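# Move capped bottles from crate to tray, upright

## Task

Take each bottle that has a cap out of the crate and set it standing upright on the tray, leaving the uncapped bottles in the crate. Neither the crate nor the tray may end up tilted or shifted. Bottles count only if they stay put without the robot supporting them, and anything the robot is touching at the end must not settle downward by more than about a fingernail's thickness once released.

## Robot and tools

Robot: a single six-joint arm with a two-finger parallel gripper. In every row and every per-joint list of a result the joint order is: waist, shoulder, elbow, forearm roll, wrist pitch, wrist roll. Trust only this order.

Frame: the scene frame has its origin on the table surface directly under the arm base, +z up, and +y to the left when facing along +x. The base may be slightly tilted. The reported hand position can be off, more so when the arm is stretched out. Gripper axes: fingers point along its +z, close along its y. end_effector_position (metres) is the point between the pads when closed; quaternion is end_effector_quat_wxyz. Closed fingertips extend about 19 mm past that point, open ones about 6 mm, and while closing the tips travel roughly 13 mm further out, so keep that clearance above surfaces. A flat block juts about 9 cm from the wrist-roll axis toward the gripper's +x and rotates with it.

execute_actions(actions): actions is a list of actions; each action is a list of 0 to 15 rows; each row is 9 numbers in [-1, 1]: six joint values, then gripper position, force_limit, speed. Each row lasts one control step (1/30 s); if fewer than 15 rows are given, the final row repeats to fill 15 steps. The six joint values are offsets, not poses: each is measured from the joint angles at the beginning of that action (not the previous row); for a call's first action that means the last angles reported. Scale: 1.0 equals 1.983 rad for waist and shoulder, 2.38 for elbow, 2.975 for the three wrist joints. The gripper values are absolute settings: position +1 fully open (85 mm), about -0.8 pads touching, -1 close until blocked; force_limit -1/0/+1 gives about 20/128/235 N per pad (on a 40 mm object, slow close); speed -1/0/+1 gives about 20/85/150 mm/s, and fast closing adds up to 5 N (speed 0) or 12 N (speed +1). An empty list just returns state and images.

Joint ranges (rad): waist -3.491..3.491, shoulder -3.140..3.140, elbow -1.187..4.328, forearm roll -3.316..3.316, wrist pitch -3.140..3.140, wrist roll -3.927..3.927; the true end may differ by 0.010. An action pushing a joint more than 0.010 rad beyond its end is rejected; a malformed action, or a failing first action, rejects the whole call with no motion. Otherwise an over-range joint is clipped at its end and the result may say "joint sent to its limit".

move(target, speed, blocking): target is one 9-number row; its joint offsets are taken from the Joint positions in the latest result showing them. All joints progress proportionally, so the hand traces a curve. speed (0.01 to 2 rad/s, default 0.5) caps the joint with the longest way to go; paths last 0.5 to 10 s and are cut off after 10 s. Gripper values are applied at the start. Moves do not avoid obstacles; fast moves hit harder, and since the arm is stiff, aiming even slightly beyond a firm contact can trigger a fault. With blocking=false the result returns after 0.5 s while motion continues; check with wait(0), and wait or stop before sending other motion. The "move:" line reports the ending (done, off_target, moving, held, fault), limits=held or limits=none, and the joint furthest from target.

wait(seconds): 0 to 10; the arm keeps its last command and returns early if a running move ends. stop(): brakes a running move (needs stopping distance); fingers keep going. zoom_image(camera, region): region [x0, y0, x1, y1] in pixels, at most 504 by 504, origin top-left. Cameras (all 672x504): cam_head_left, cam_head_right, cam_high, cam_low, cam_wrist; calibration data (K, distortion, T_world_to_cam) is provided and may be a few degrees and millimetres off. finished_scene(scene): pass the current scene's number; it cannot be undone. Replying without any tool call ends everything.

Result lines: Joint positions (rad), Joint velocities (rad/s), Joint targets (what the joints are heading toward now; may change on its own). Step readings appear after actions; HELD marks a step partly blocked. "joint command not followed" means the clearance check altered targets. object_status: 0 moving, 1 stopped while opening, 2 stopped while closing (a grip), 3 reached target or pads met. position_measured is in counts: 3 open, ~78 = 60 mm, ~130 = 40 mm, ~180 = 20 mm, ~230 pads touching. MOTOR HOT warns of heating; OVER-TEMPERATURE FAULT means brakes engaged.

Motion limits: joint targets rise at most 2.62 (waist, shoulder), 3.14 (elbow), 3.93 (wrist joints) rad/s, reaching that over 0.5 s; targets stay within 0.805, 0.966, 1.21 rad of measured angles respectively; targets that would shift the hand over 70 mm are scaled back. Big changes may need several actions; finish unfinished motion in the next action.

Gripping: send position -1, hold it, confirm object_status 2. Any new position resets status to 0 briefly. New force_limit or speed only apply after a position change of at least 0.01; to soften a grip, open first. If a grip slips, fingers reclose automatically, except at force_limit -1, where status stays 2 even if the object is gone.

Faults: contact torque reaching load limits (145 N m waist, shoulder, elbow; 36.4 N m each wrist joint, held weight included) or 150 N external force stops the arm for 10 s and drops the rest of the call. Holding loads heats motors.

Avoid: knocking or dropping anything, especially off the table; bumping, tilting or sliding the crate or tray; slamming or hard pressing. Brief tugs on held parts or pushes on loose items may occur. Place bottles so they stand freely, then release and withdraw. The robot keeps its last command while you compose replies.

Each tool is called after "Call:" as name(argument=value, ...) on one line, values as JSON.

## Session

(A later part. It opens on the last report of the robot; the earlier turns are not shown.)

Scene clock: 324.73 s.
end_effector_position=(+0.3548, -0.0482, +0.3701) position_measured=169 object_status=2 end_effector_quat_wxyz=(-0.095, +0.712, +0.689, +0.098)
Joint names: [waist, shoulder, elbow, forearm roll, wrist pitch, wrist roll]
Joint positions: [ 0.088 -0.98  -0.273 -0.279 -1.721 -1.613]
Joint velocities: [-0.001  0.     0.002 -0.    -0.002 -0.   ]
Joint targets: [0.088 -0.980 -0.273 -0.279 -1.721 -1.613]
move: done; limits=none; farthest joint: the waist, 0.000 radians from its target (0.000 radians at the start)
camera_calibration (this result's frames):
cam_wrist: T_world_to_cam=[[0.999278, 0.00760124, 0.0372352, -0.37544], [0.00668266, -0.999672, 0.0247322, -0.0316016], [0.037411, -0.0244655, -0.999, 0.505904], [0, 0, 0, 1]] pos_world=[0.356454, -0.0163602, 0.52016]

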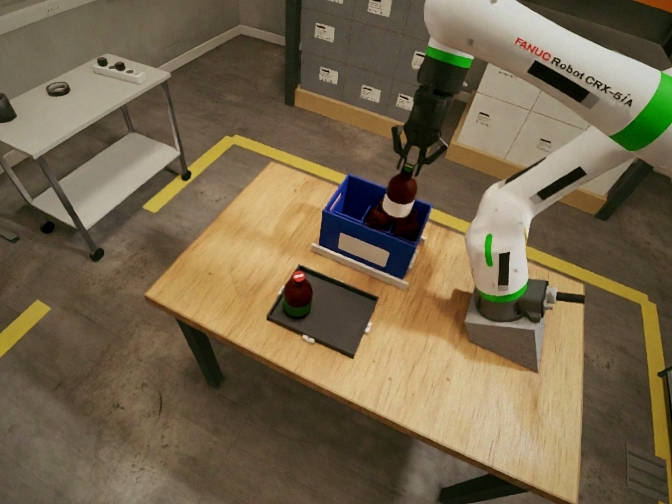

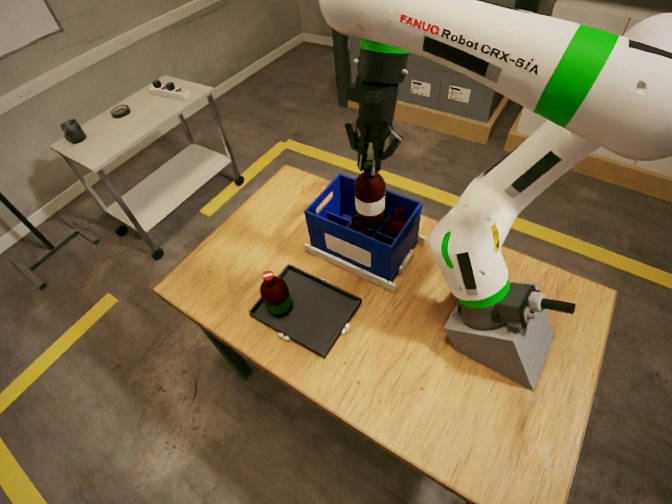

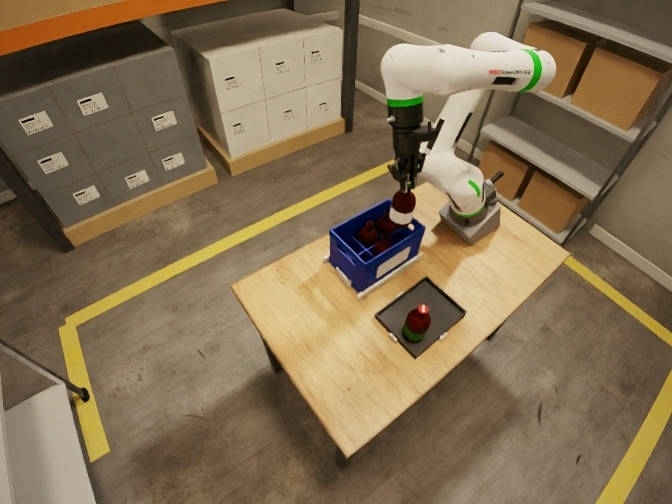

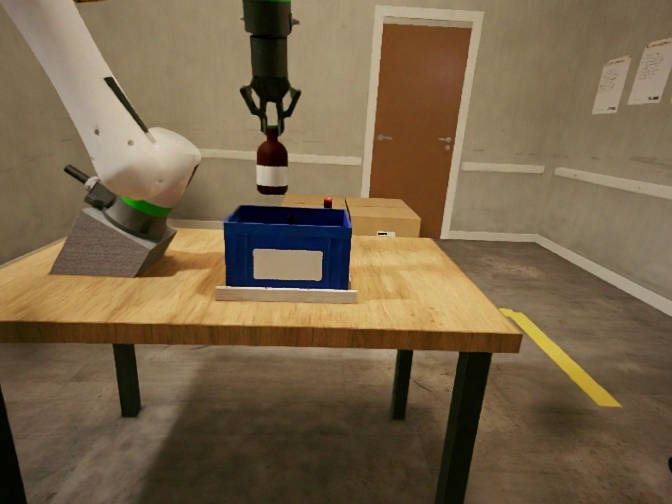

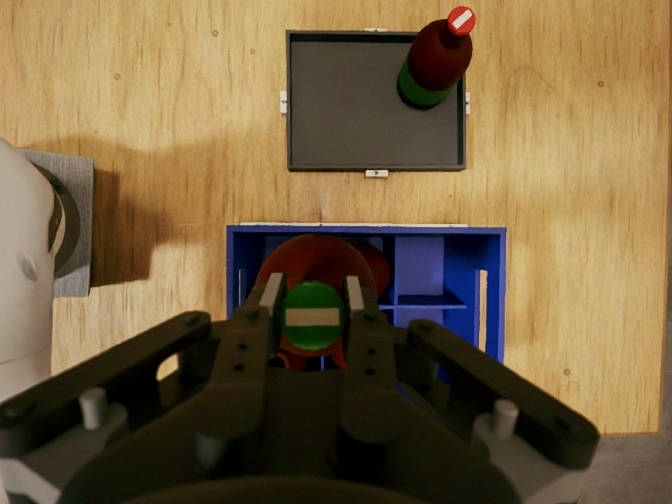

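Call:
move(target=[0.4387, 0.1853, 0.079, 0.1411, 0.0176, -0.0382, -1, 0, -0.3], speed=0.8)

Scene clock: 328.50 s.
end_effector_position=(+0.4998, +0.0702, +0.3550) position_measured=169 object_status=2 end_effector_quat_wxyz=(-0.120, +0.474, +0.870, +0.065)
Joint names: [waist, shoulder, elbow, forearm roll, wrist pitch, wrist roll]
Joint positions: [ 0.958 -0.612 -0.085  0.141 -1.669 -1.727]
Joint velocities: [ 0.     0.    -0.     0.     0.001 -0.   ]
Joint targets: [0.958 -0.612 -0.085 0.141 -1.669 -1.727]
move: done; limits=none; farthest joint: the waist, 0.000 radians from its target (0.870 radians at the start)
camera_calibration (this result's frames):
cam_wrist: T_world_to_cam=[[0.817124, 0.575291, 0.0367195, -0.469319], [0.574769, -0.817948, 0.0245393, -0.210424], [0.0441519, 0.00105358, -0.999024, 0.483176], [0, 0, 0, 1]] pos_world=[0.483104, 0.0973698, 0.505101]

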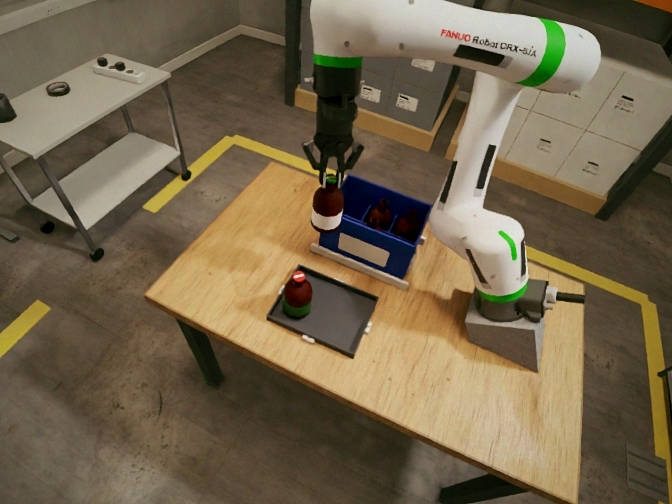

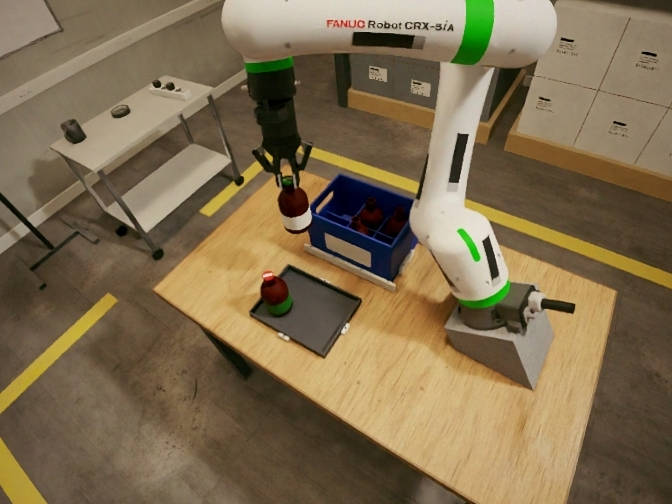

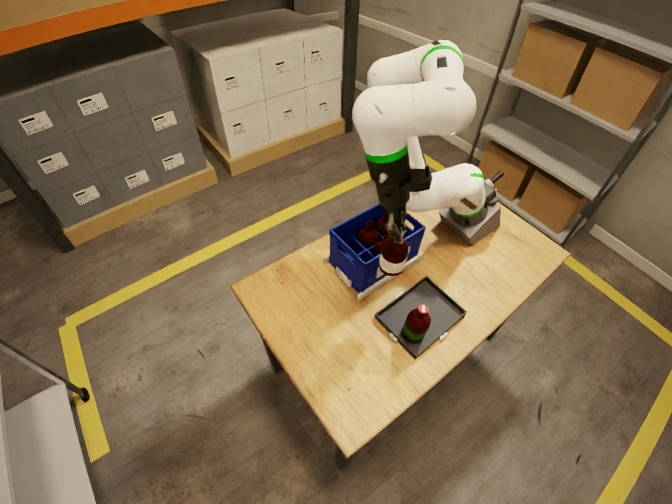

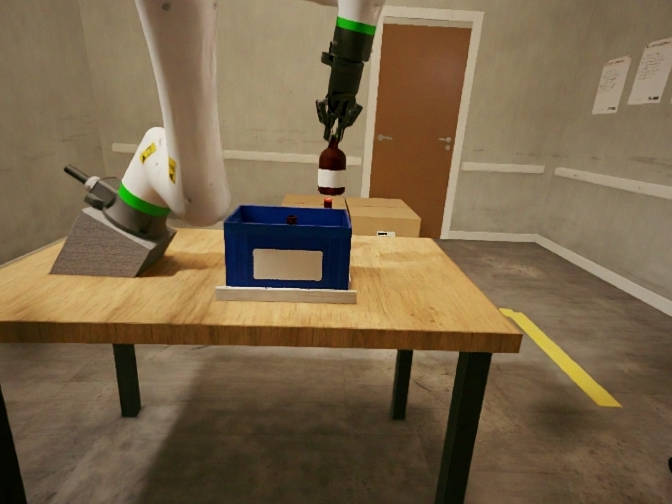

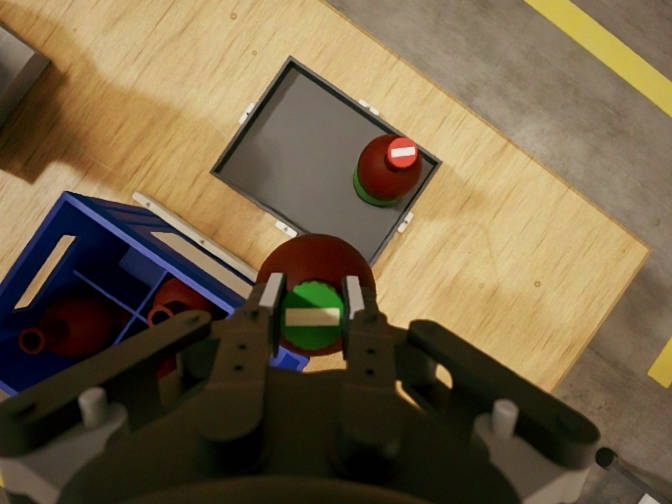

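Call:
move(target=[0.0054, 0.0494, -0.1749, 0.0033, 0.1572, 0.0204, -1, 0, -0.3], speed=0.4)

Call:
zoom_image(camera="cam_head_right", region=[230, 220, 370, 360])

Scene clock: 334.10 s.
end_effector_position=(+0.4499, +0.1433, +0.1631) position_measured=169 object_status=2 end_effector_quat_wxyz=(-0.124, +0.407, +0.903, +0.056)
Joint names: [waist, shoulder, elbow, forearm roll, wrist pitch, wrist roll]
Joint positions: [ 0.969 -0.514 -0.501  0.151 -1.201 -1.666]
Joint velocities: [ 0.003  0.001 -0.002 -0.001  0.001  0.   ]
Joint targets: [0.969 -0.514 -0.502 0.151 -1.201 -1.666]
move: done; limits=none; farthest joint: the waist, 0.000 radians from its target (0.011 radians at the start)
camera_calibration (this result's frames):
cam_wrist: T_world_to_cam=[[0.721753, 0.691155, 0.0371167, -0.437259], [0.690753, -0.722665, 0.02481, -0.183129], [0.0439705, 0.00773182, -0.999003, 0.292697], [0, 0, 0, 1]] pos_world=[0.42922, 0.16761, 0.313179]

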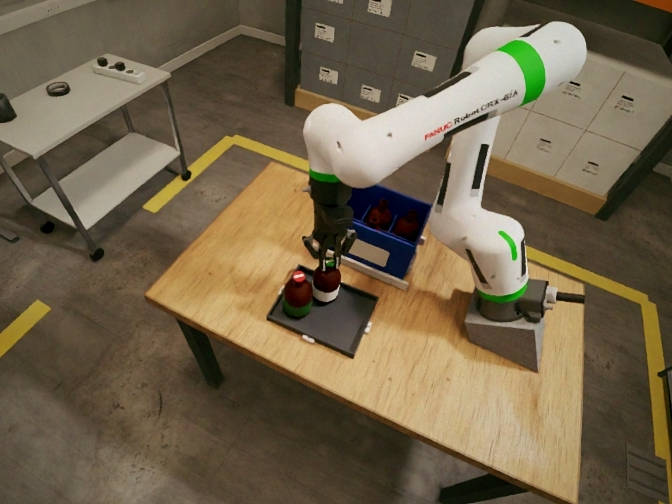

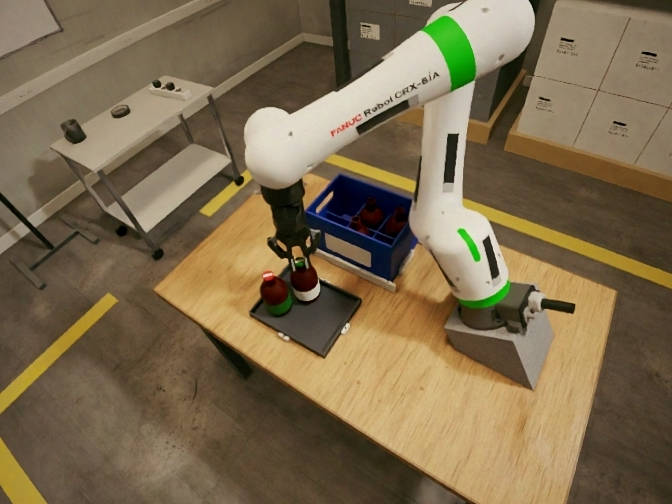

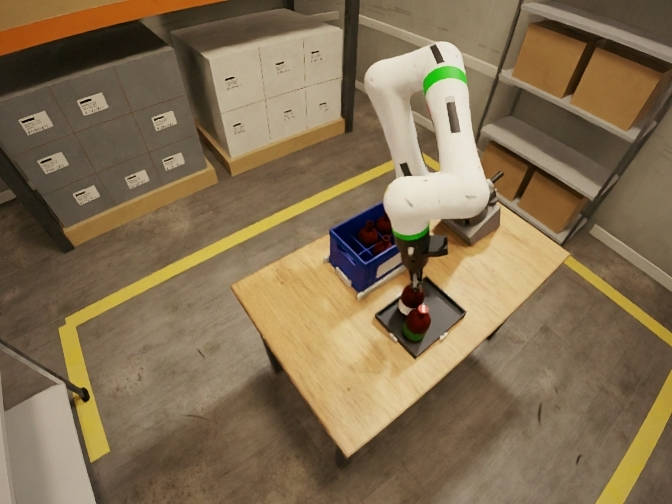

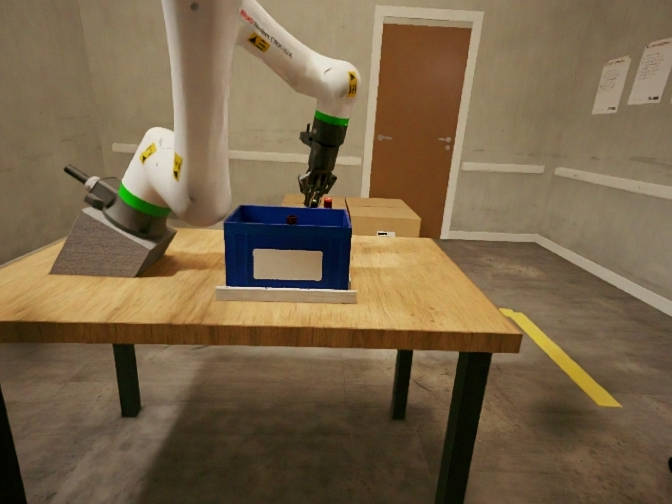

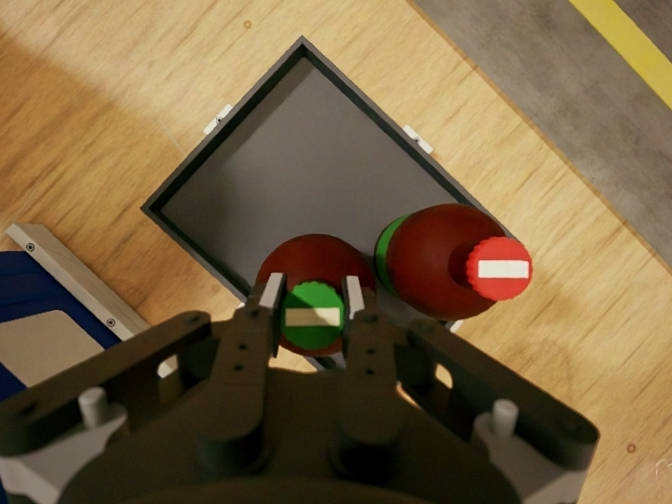

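Region (230, 220, 370, 360) of cam_head_right's 672x504 image, scaled by 3.600, with more detail than that image has.

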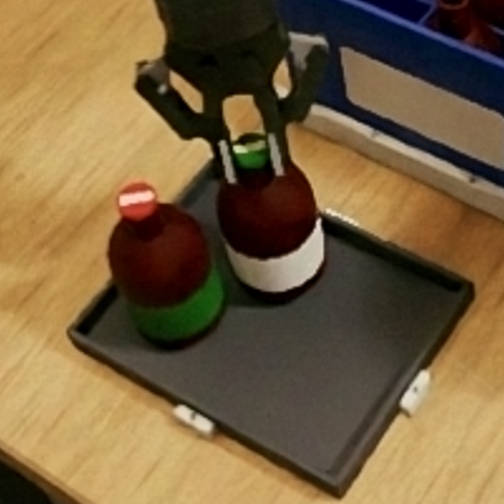

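Call:
move(target=[-0.00354, 0.0028, -0.0021, -0.00074, 0.00384, 0.00196, -1, 0, -0.3], speed=0.04)

Scene clock: 339.27 s.
end_effector_position=(+0.4497, +0.1432, +0.1589) position_measured=169 object_status=2 end_effector_quat_wxyz=(-0.124, +0.407, +0.903, +0.056)
Joint names: [waist, shoulder, elbow, forearm roll, wrist pitch, wrist roll]
Joint positions: [ 0.962 -0.509 -0.506  0.148 -1.19  -1.66 ]
Joint velocities: [0.001 0.    0.    0.    0.001 0.001]
Joint targets: [0.962 -0.509 -0.506 0.148 -1.190 -1.660]
move: done; limits=none; farthest joint: the shoulder, 0.001 radians from its target (0.006 radians at the start)
camera_calibration (this result's frames):
cam_wrist: T_world_to_cam=[[0.721713, 0.691199, 0.0370795, -0.436942], [0.690798, -0.722623, 0.0247807, -0.182975], [0.0439229, 0.0077299, -0.999005, 0.288503], [0, 0, 0, 1]] pos_world=[0.429074, 0.167561, 0.308952]

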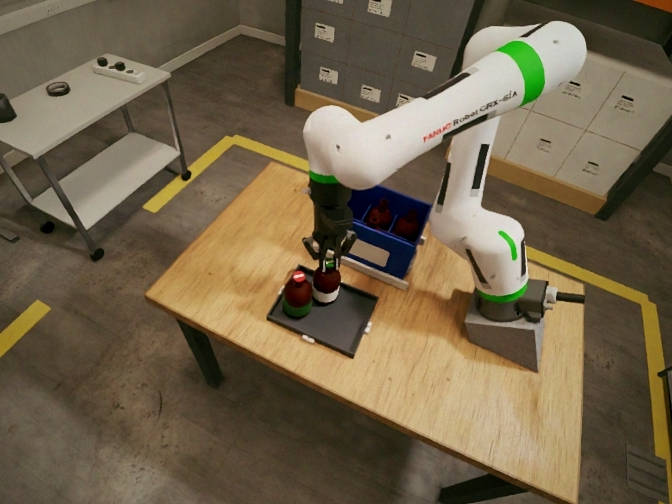

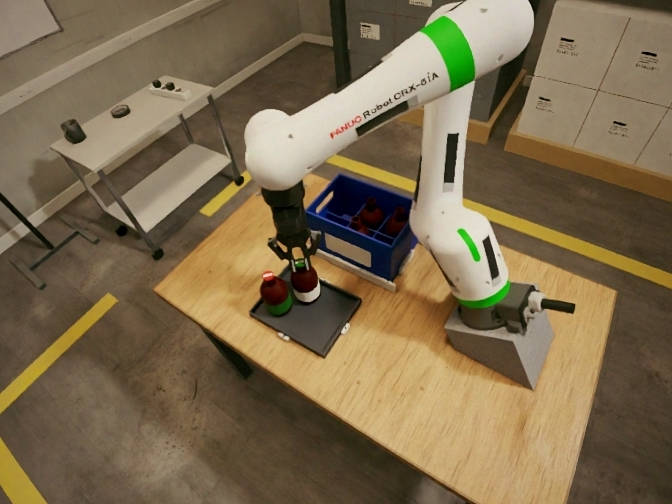

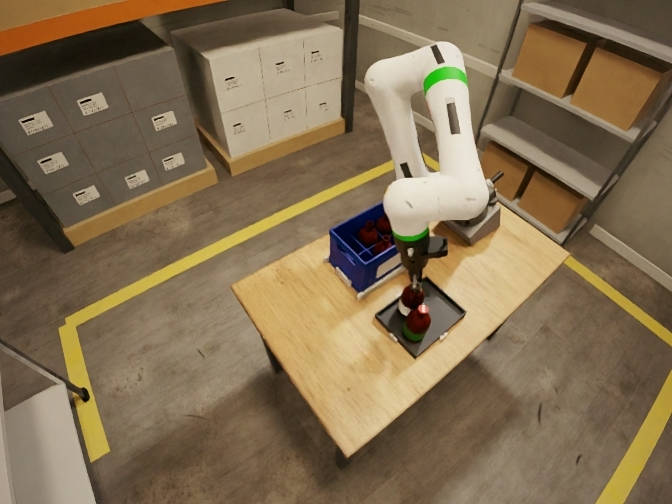

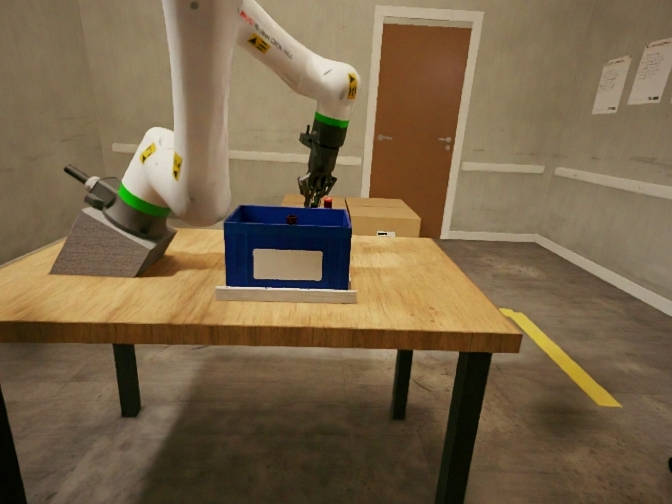

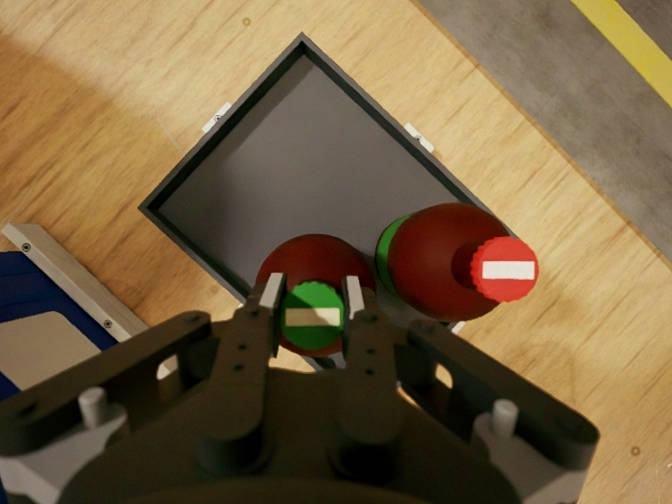

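Call:
move(target=[-0.001416, 0.00112, -0.00084, -0.000296, 0.001536, 0.000784, -1, 0, -0.3], speed=0.03)

Scene clock: 341.70 s.
end_effector_position=(+0.4497, +0.1432, +0.1572) position_measured=169 object_status=2 end_effector_quat_wxyz=(-0.124, +0.407, +0.903, +0.056)
Joint names: [waist, shoulder, elbow, forearm roll, wrist pitch, wrist roll]
Joint positions: [ 0.959 -0.507 -0.508  0.148 -1.186 -1.658]
Joint velocities: [-0.001  0.001 -0.    -0.     0.001  0.   ]
Joint targets: [0.959 -0.507 -0.508 0.148 -1.185 -1.658]
move: done; limits=none; farthest joint: the waist, 0.000 radians from its target (0.003 radians at the start)
camera_calibration (this result's frames):
cam_wrist: T_world_to_cam=[[0.721707, 0.691205, 0.0370641, -0.436802], [0.690805, -0.722617, 0.0247724, -0.182917], [0.0439059, 0.00772566, -0.999006, 0.286825], [0, 0, 0, 1]] pos_world=[0.42901, 0.167526, 0.307261]

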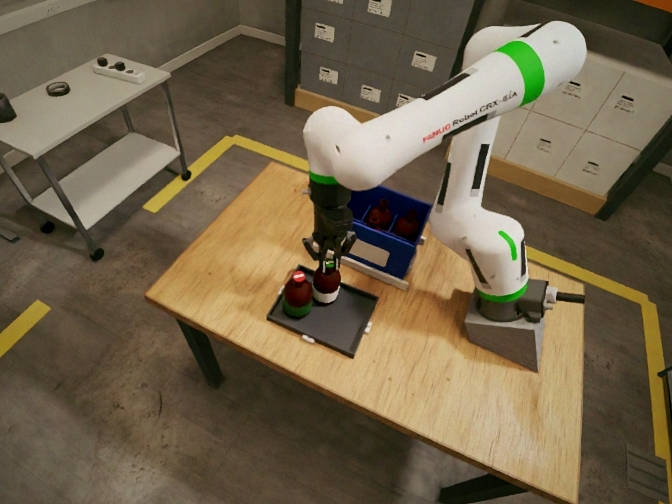

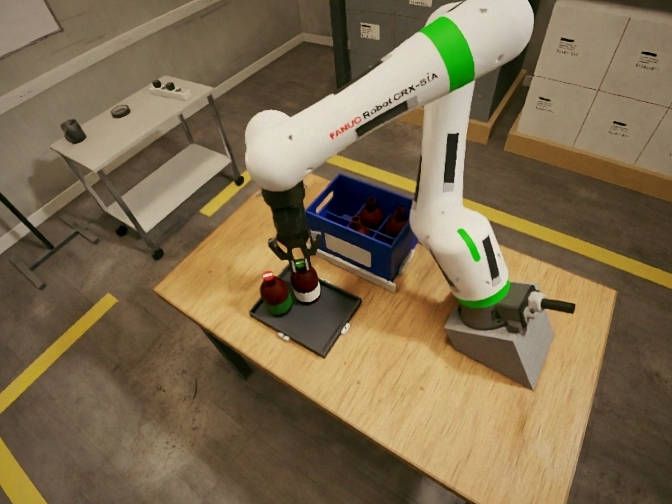

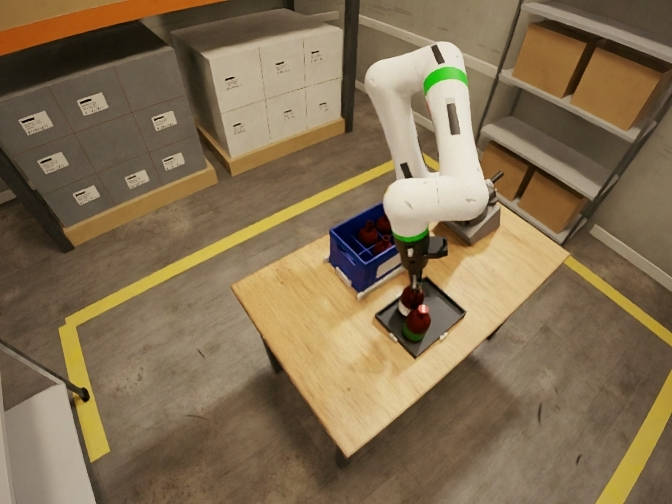

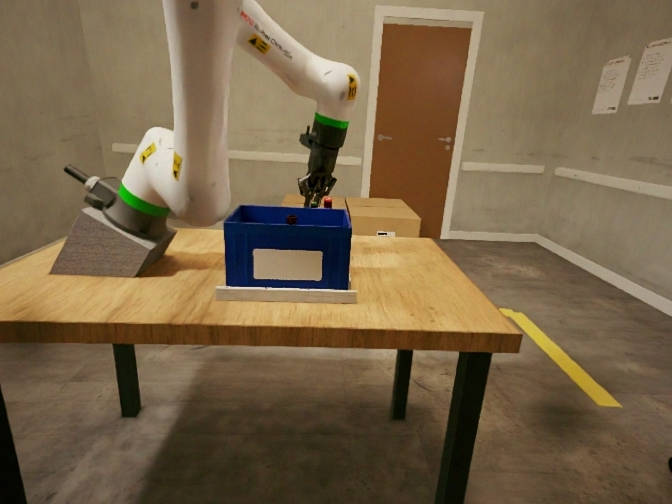

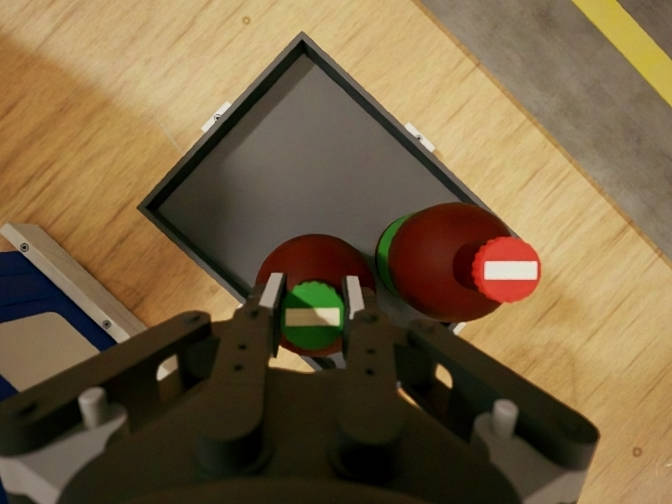

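Still free (1.691 mm). One more small step.

Call:
move(target=[-0.001062, 0.00084, -0.00063, -0.000222, 0.001152, 0.000588, -1, 0, -0.3], speed=0.03)

Scene clock: 343.93 s.
end_effector_position=(+0.4497, +0.1432, +0.1560) position_measured=169 object_status=2 end_effector_quat_wxyz=(-0.124, +0.407, +0.903, +0.056)
Joint names: [waist, shoulder, elbow, forearm roll, wrist pitch, wrist roll]
Joint positions: [ 0.957 -0.505 -0.51   0.147 -1.182 -1.656]
Joint velocities: [-0.001  0.001 -0.001 -0.     0.001  0.   ]
Joint targets: [0.957 -0.505 -0.510 0.147 -1.182 -1.656]
move: done; limits=none; farthest joint: the waist, 0.000 radians from its target (0.002 radians at the start)
camera_calibration (this result's frames):
cam_wrist: T_world_to_cam=[[0.721724, 0.691178, 0.0372328, -0.436789], [0.690778, -0.722642, 0.0247899, -0.182891], [0.0440403, 0.00782814, -0.998999, 0.285547], [0, 0, 0, 1]] pos_world=[0.429003, 0.167499, 0.306058]

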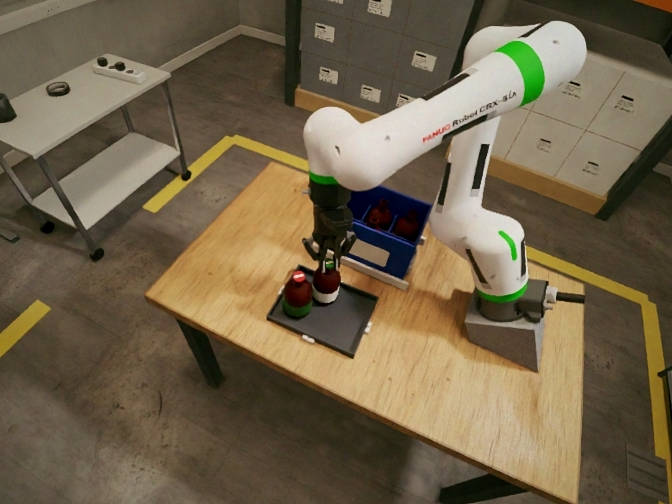

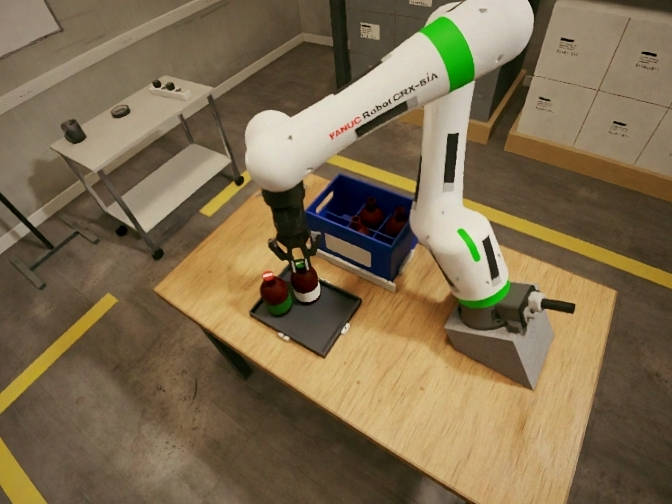

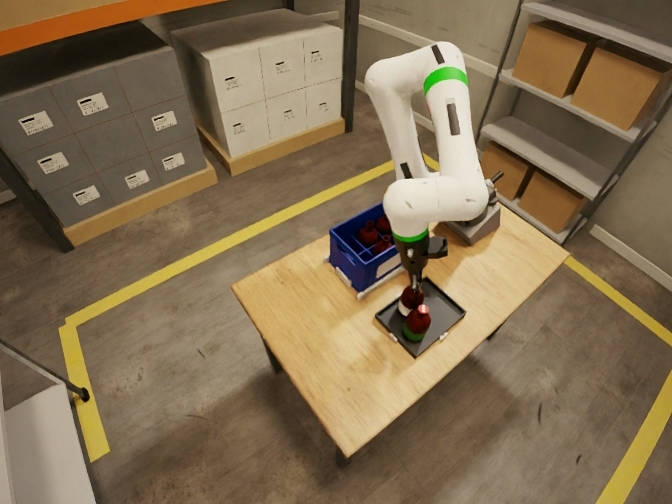

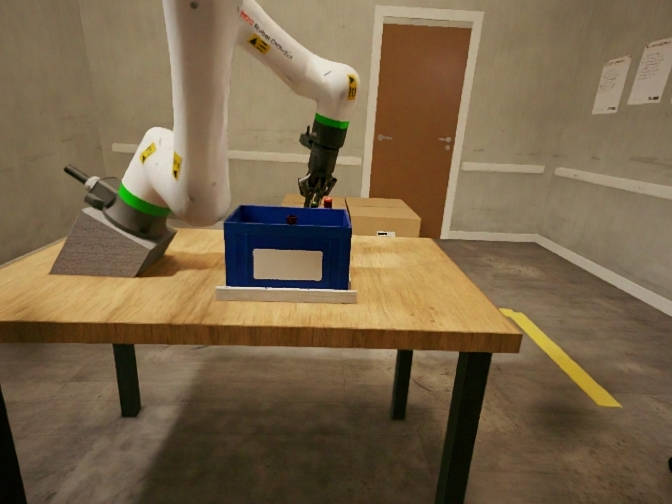

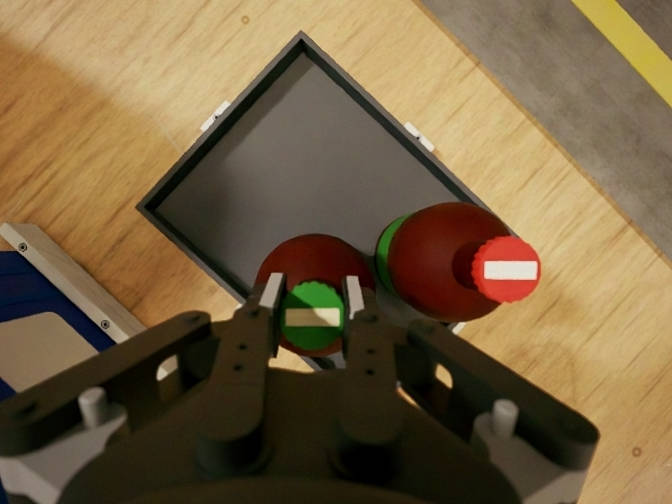

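Call:
execute_actions(actions=[[[0,0,0,0,0,0,0.15,0,0]]])

Call:
move(target=[0, -0.0227, 0.0378, 0, -0.0454, 0, 0.15, 0, 0], speed=0.4)

Scene clock: 348.77 s.
end_effector_position=(+0.4497, +0.1432, +0.1560) position_measured=110 object_status=0 end_effector_quat_wxyz=(-0.124, +0.407, +0.903, +0.056)
Joint names: [waist, shoulder, elbow, forearm roll, wrist pitch, wrist roll]
Joint positions: [ 0.957 -0.505 -0.51   0.147 -1.182 -1.656]
Joint velocities: [-0.002 -0.     0.001  0.001 -0.     0.   ]
Joint targets: [0.957 -0.505 -0.510 0.147 -1.182 -1.656]
Step readings (joint positions):
0: [0.957 -0.505 -0.510 0.147 -1.182 -1.656]
1: [0.957 -0.505 -0.510 0.147 -1.182 -1.656]
2: [0.957 -0.505 -0.510 0.147 -1.182 -1.656]
4: [0.957 -0.505 -0.510 0.147 -1.182 -1.656]
8: [0.957 -0.505 -0.510 0.147 -1.182 -1.656]
15: Joint positions above
camera_calibration (this result's frames):
cam_wrist: T_world_to_cam=[[0.721784, 0.691117, 0.0372044, -0.43679], [0.690715, -0.722701, 0.0248209, -0.182888], [0.0440418, 0.0077823, -0.998999, 0.285527], [0, 0, 0, 1]] pos_world=[0.429016, 0.167477, 0.306031]

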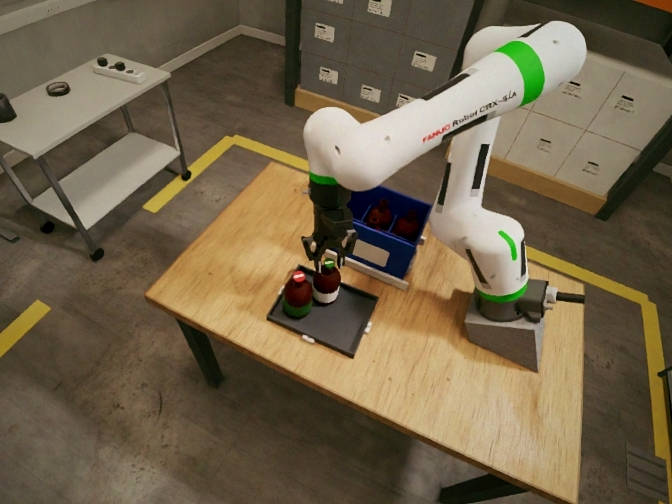

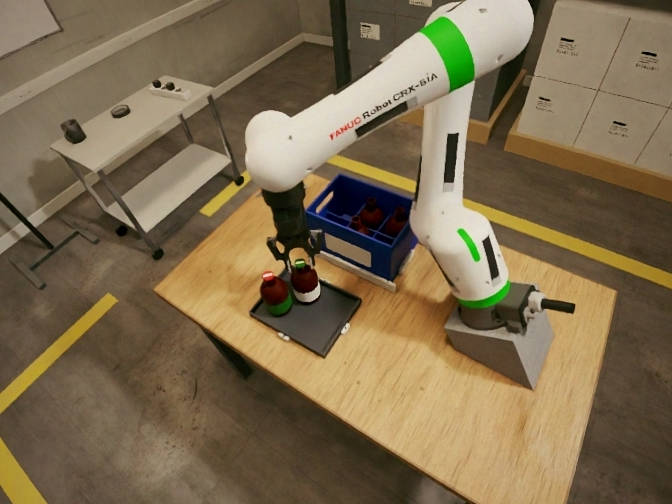

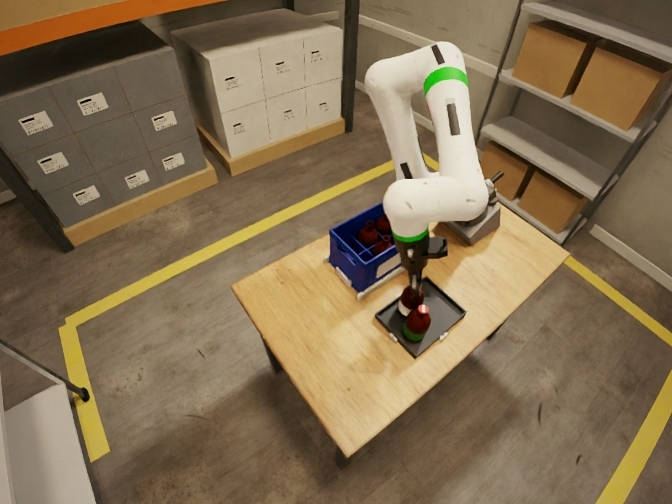

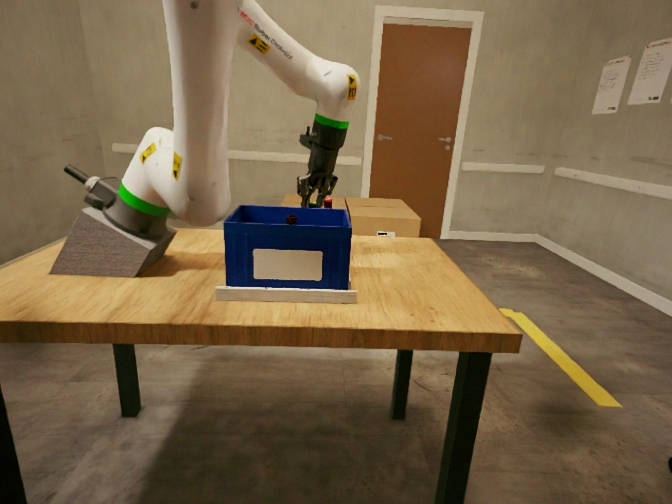

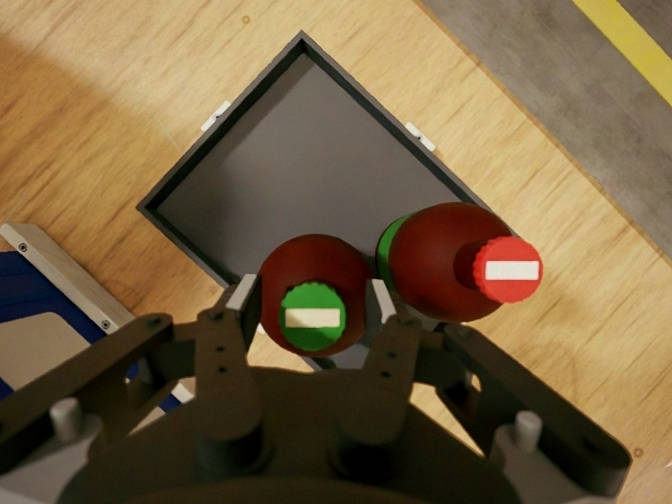

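Scene clock: 349.63 s.
end_effector_position=(+0.4633, +0.1242, +0.2042) position_measured=110 object_status=3 end_effector_quat_wxyz=(-0.122, +0.416, +0.900, +0.053)
Joint names: [waist, shoulder, elbow, forearm roll, wrist pitch, wrist roll]
Joint positions: [ 0.957 -0.55  -0.42   0.147 -1.317 -1.656]
Joint velocities: [-0.001 -0.001  0.001 -0.001 -0.002  0.   ]
Joint targets: [0.957 -0.550 -0.420 0.147 -1.317 -1.656]
move: done; limits=none; farthest joint: the waist, 0.000 radians from its target (0.000 radians at the start)
camera_calibration (this result's frames):
cam_wrist: T_world_to_cam=[[0.733947, 0.678498, 0.0310013, -0.438133], [0.677792, -0.7346, 0.0310121, -0.200958], [0.0438152, -0.00174884, -0.999038, 0.334559], [0, 0, 0, 1]] pos_world=[0.443116, 0.150235, 0.354052]

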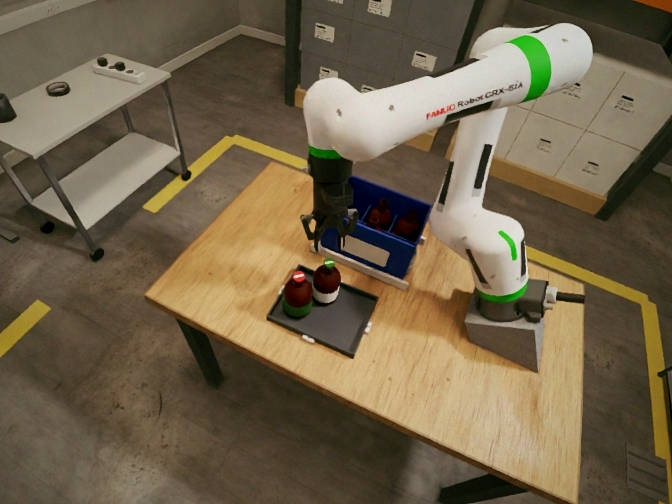

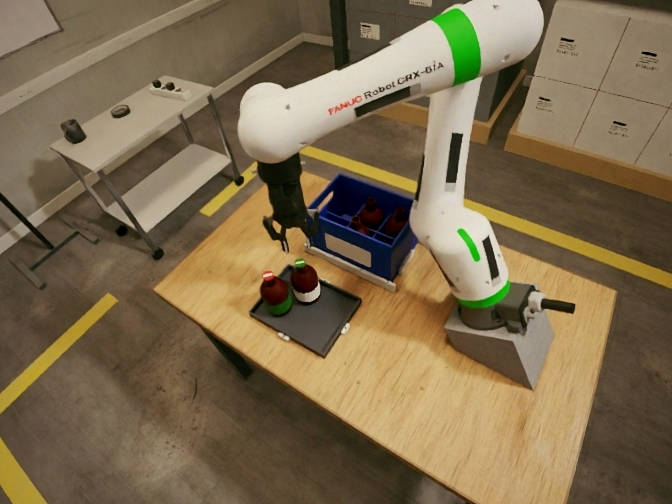

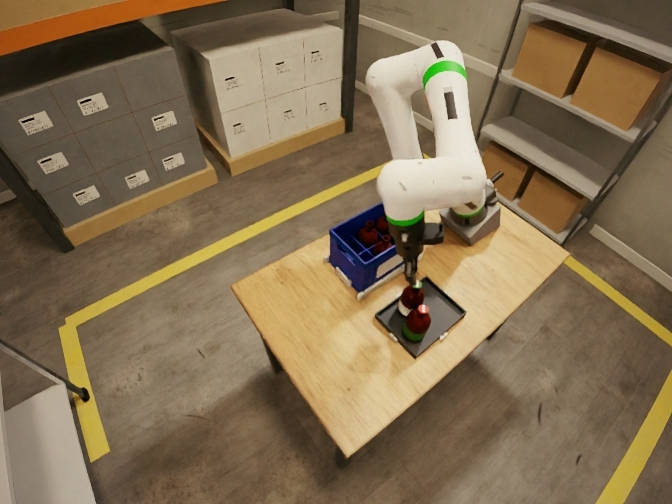

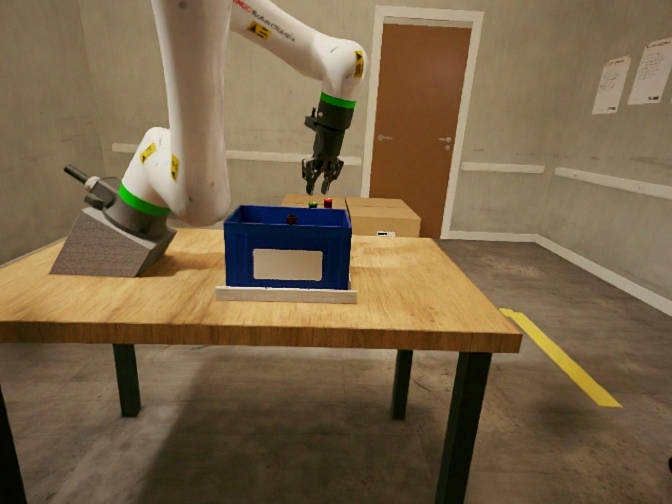

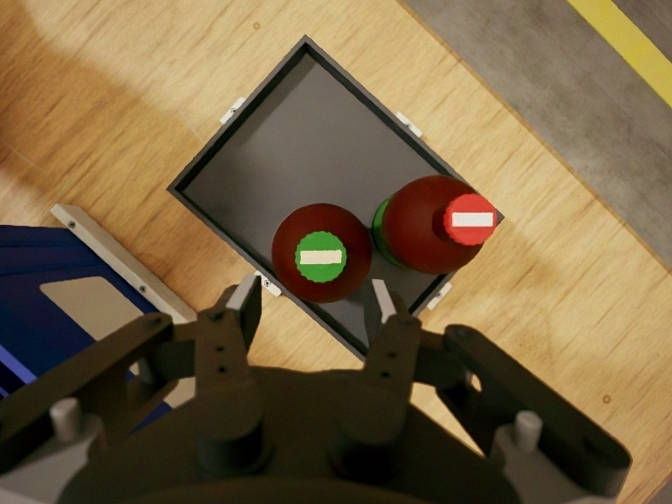

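Both capped bottles are standing on the tray, and the three open ones are still in the crate.

Call:
finished_scene(scene=1)

The scene is finished: the task was done.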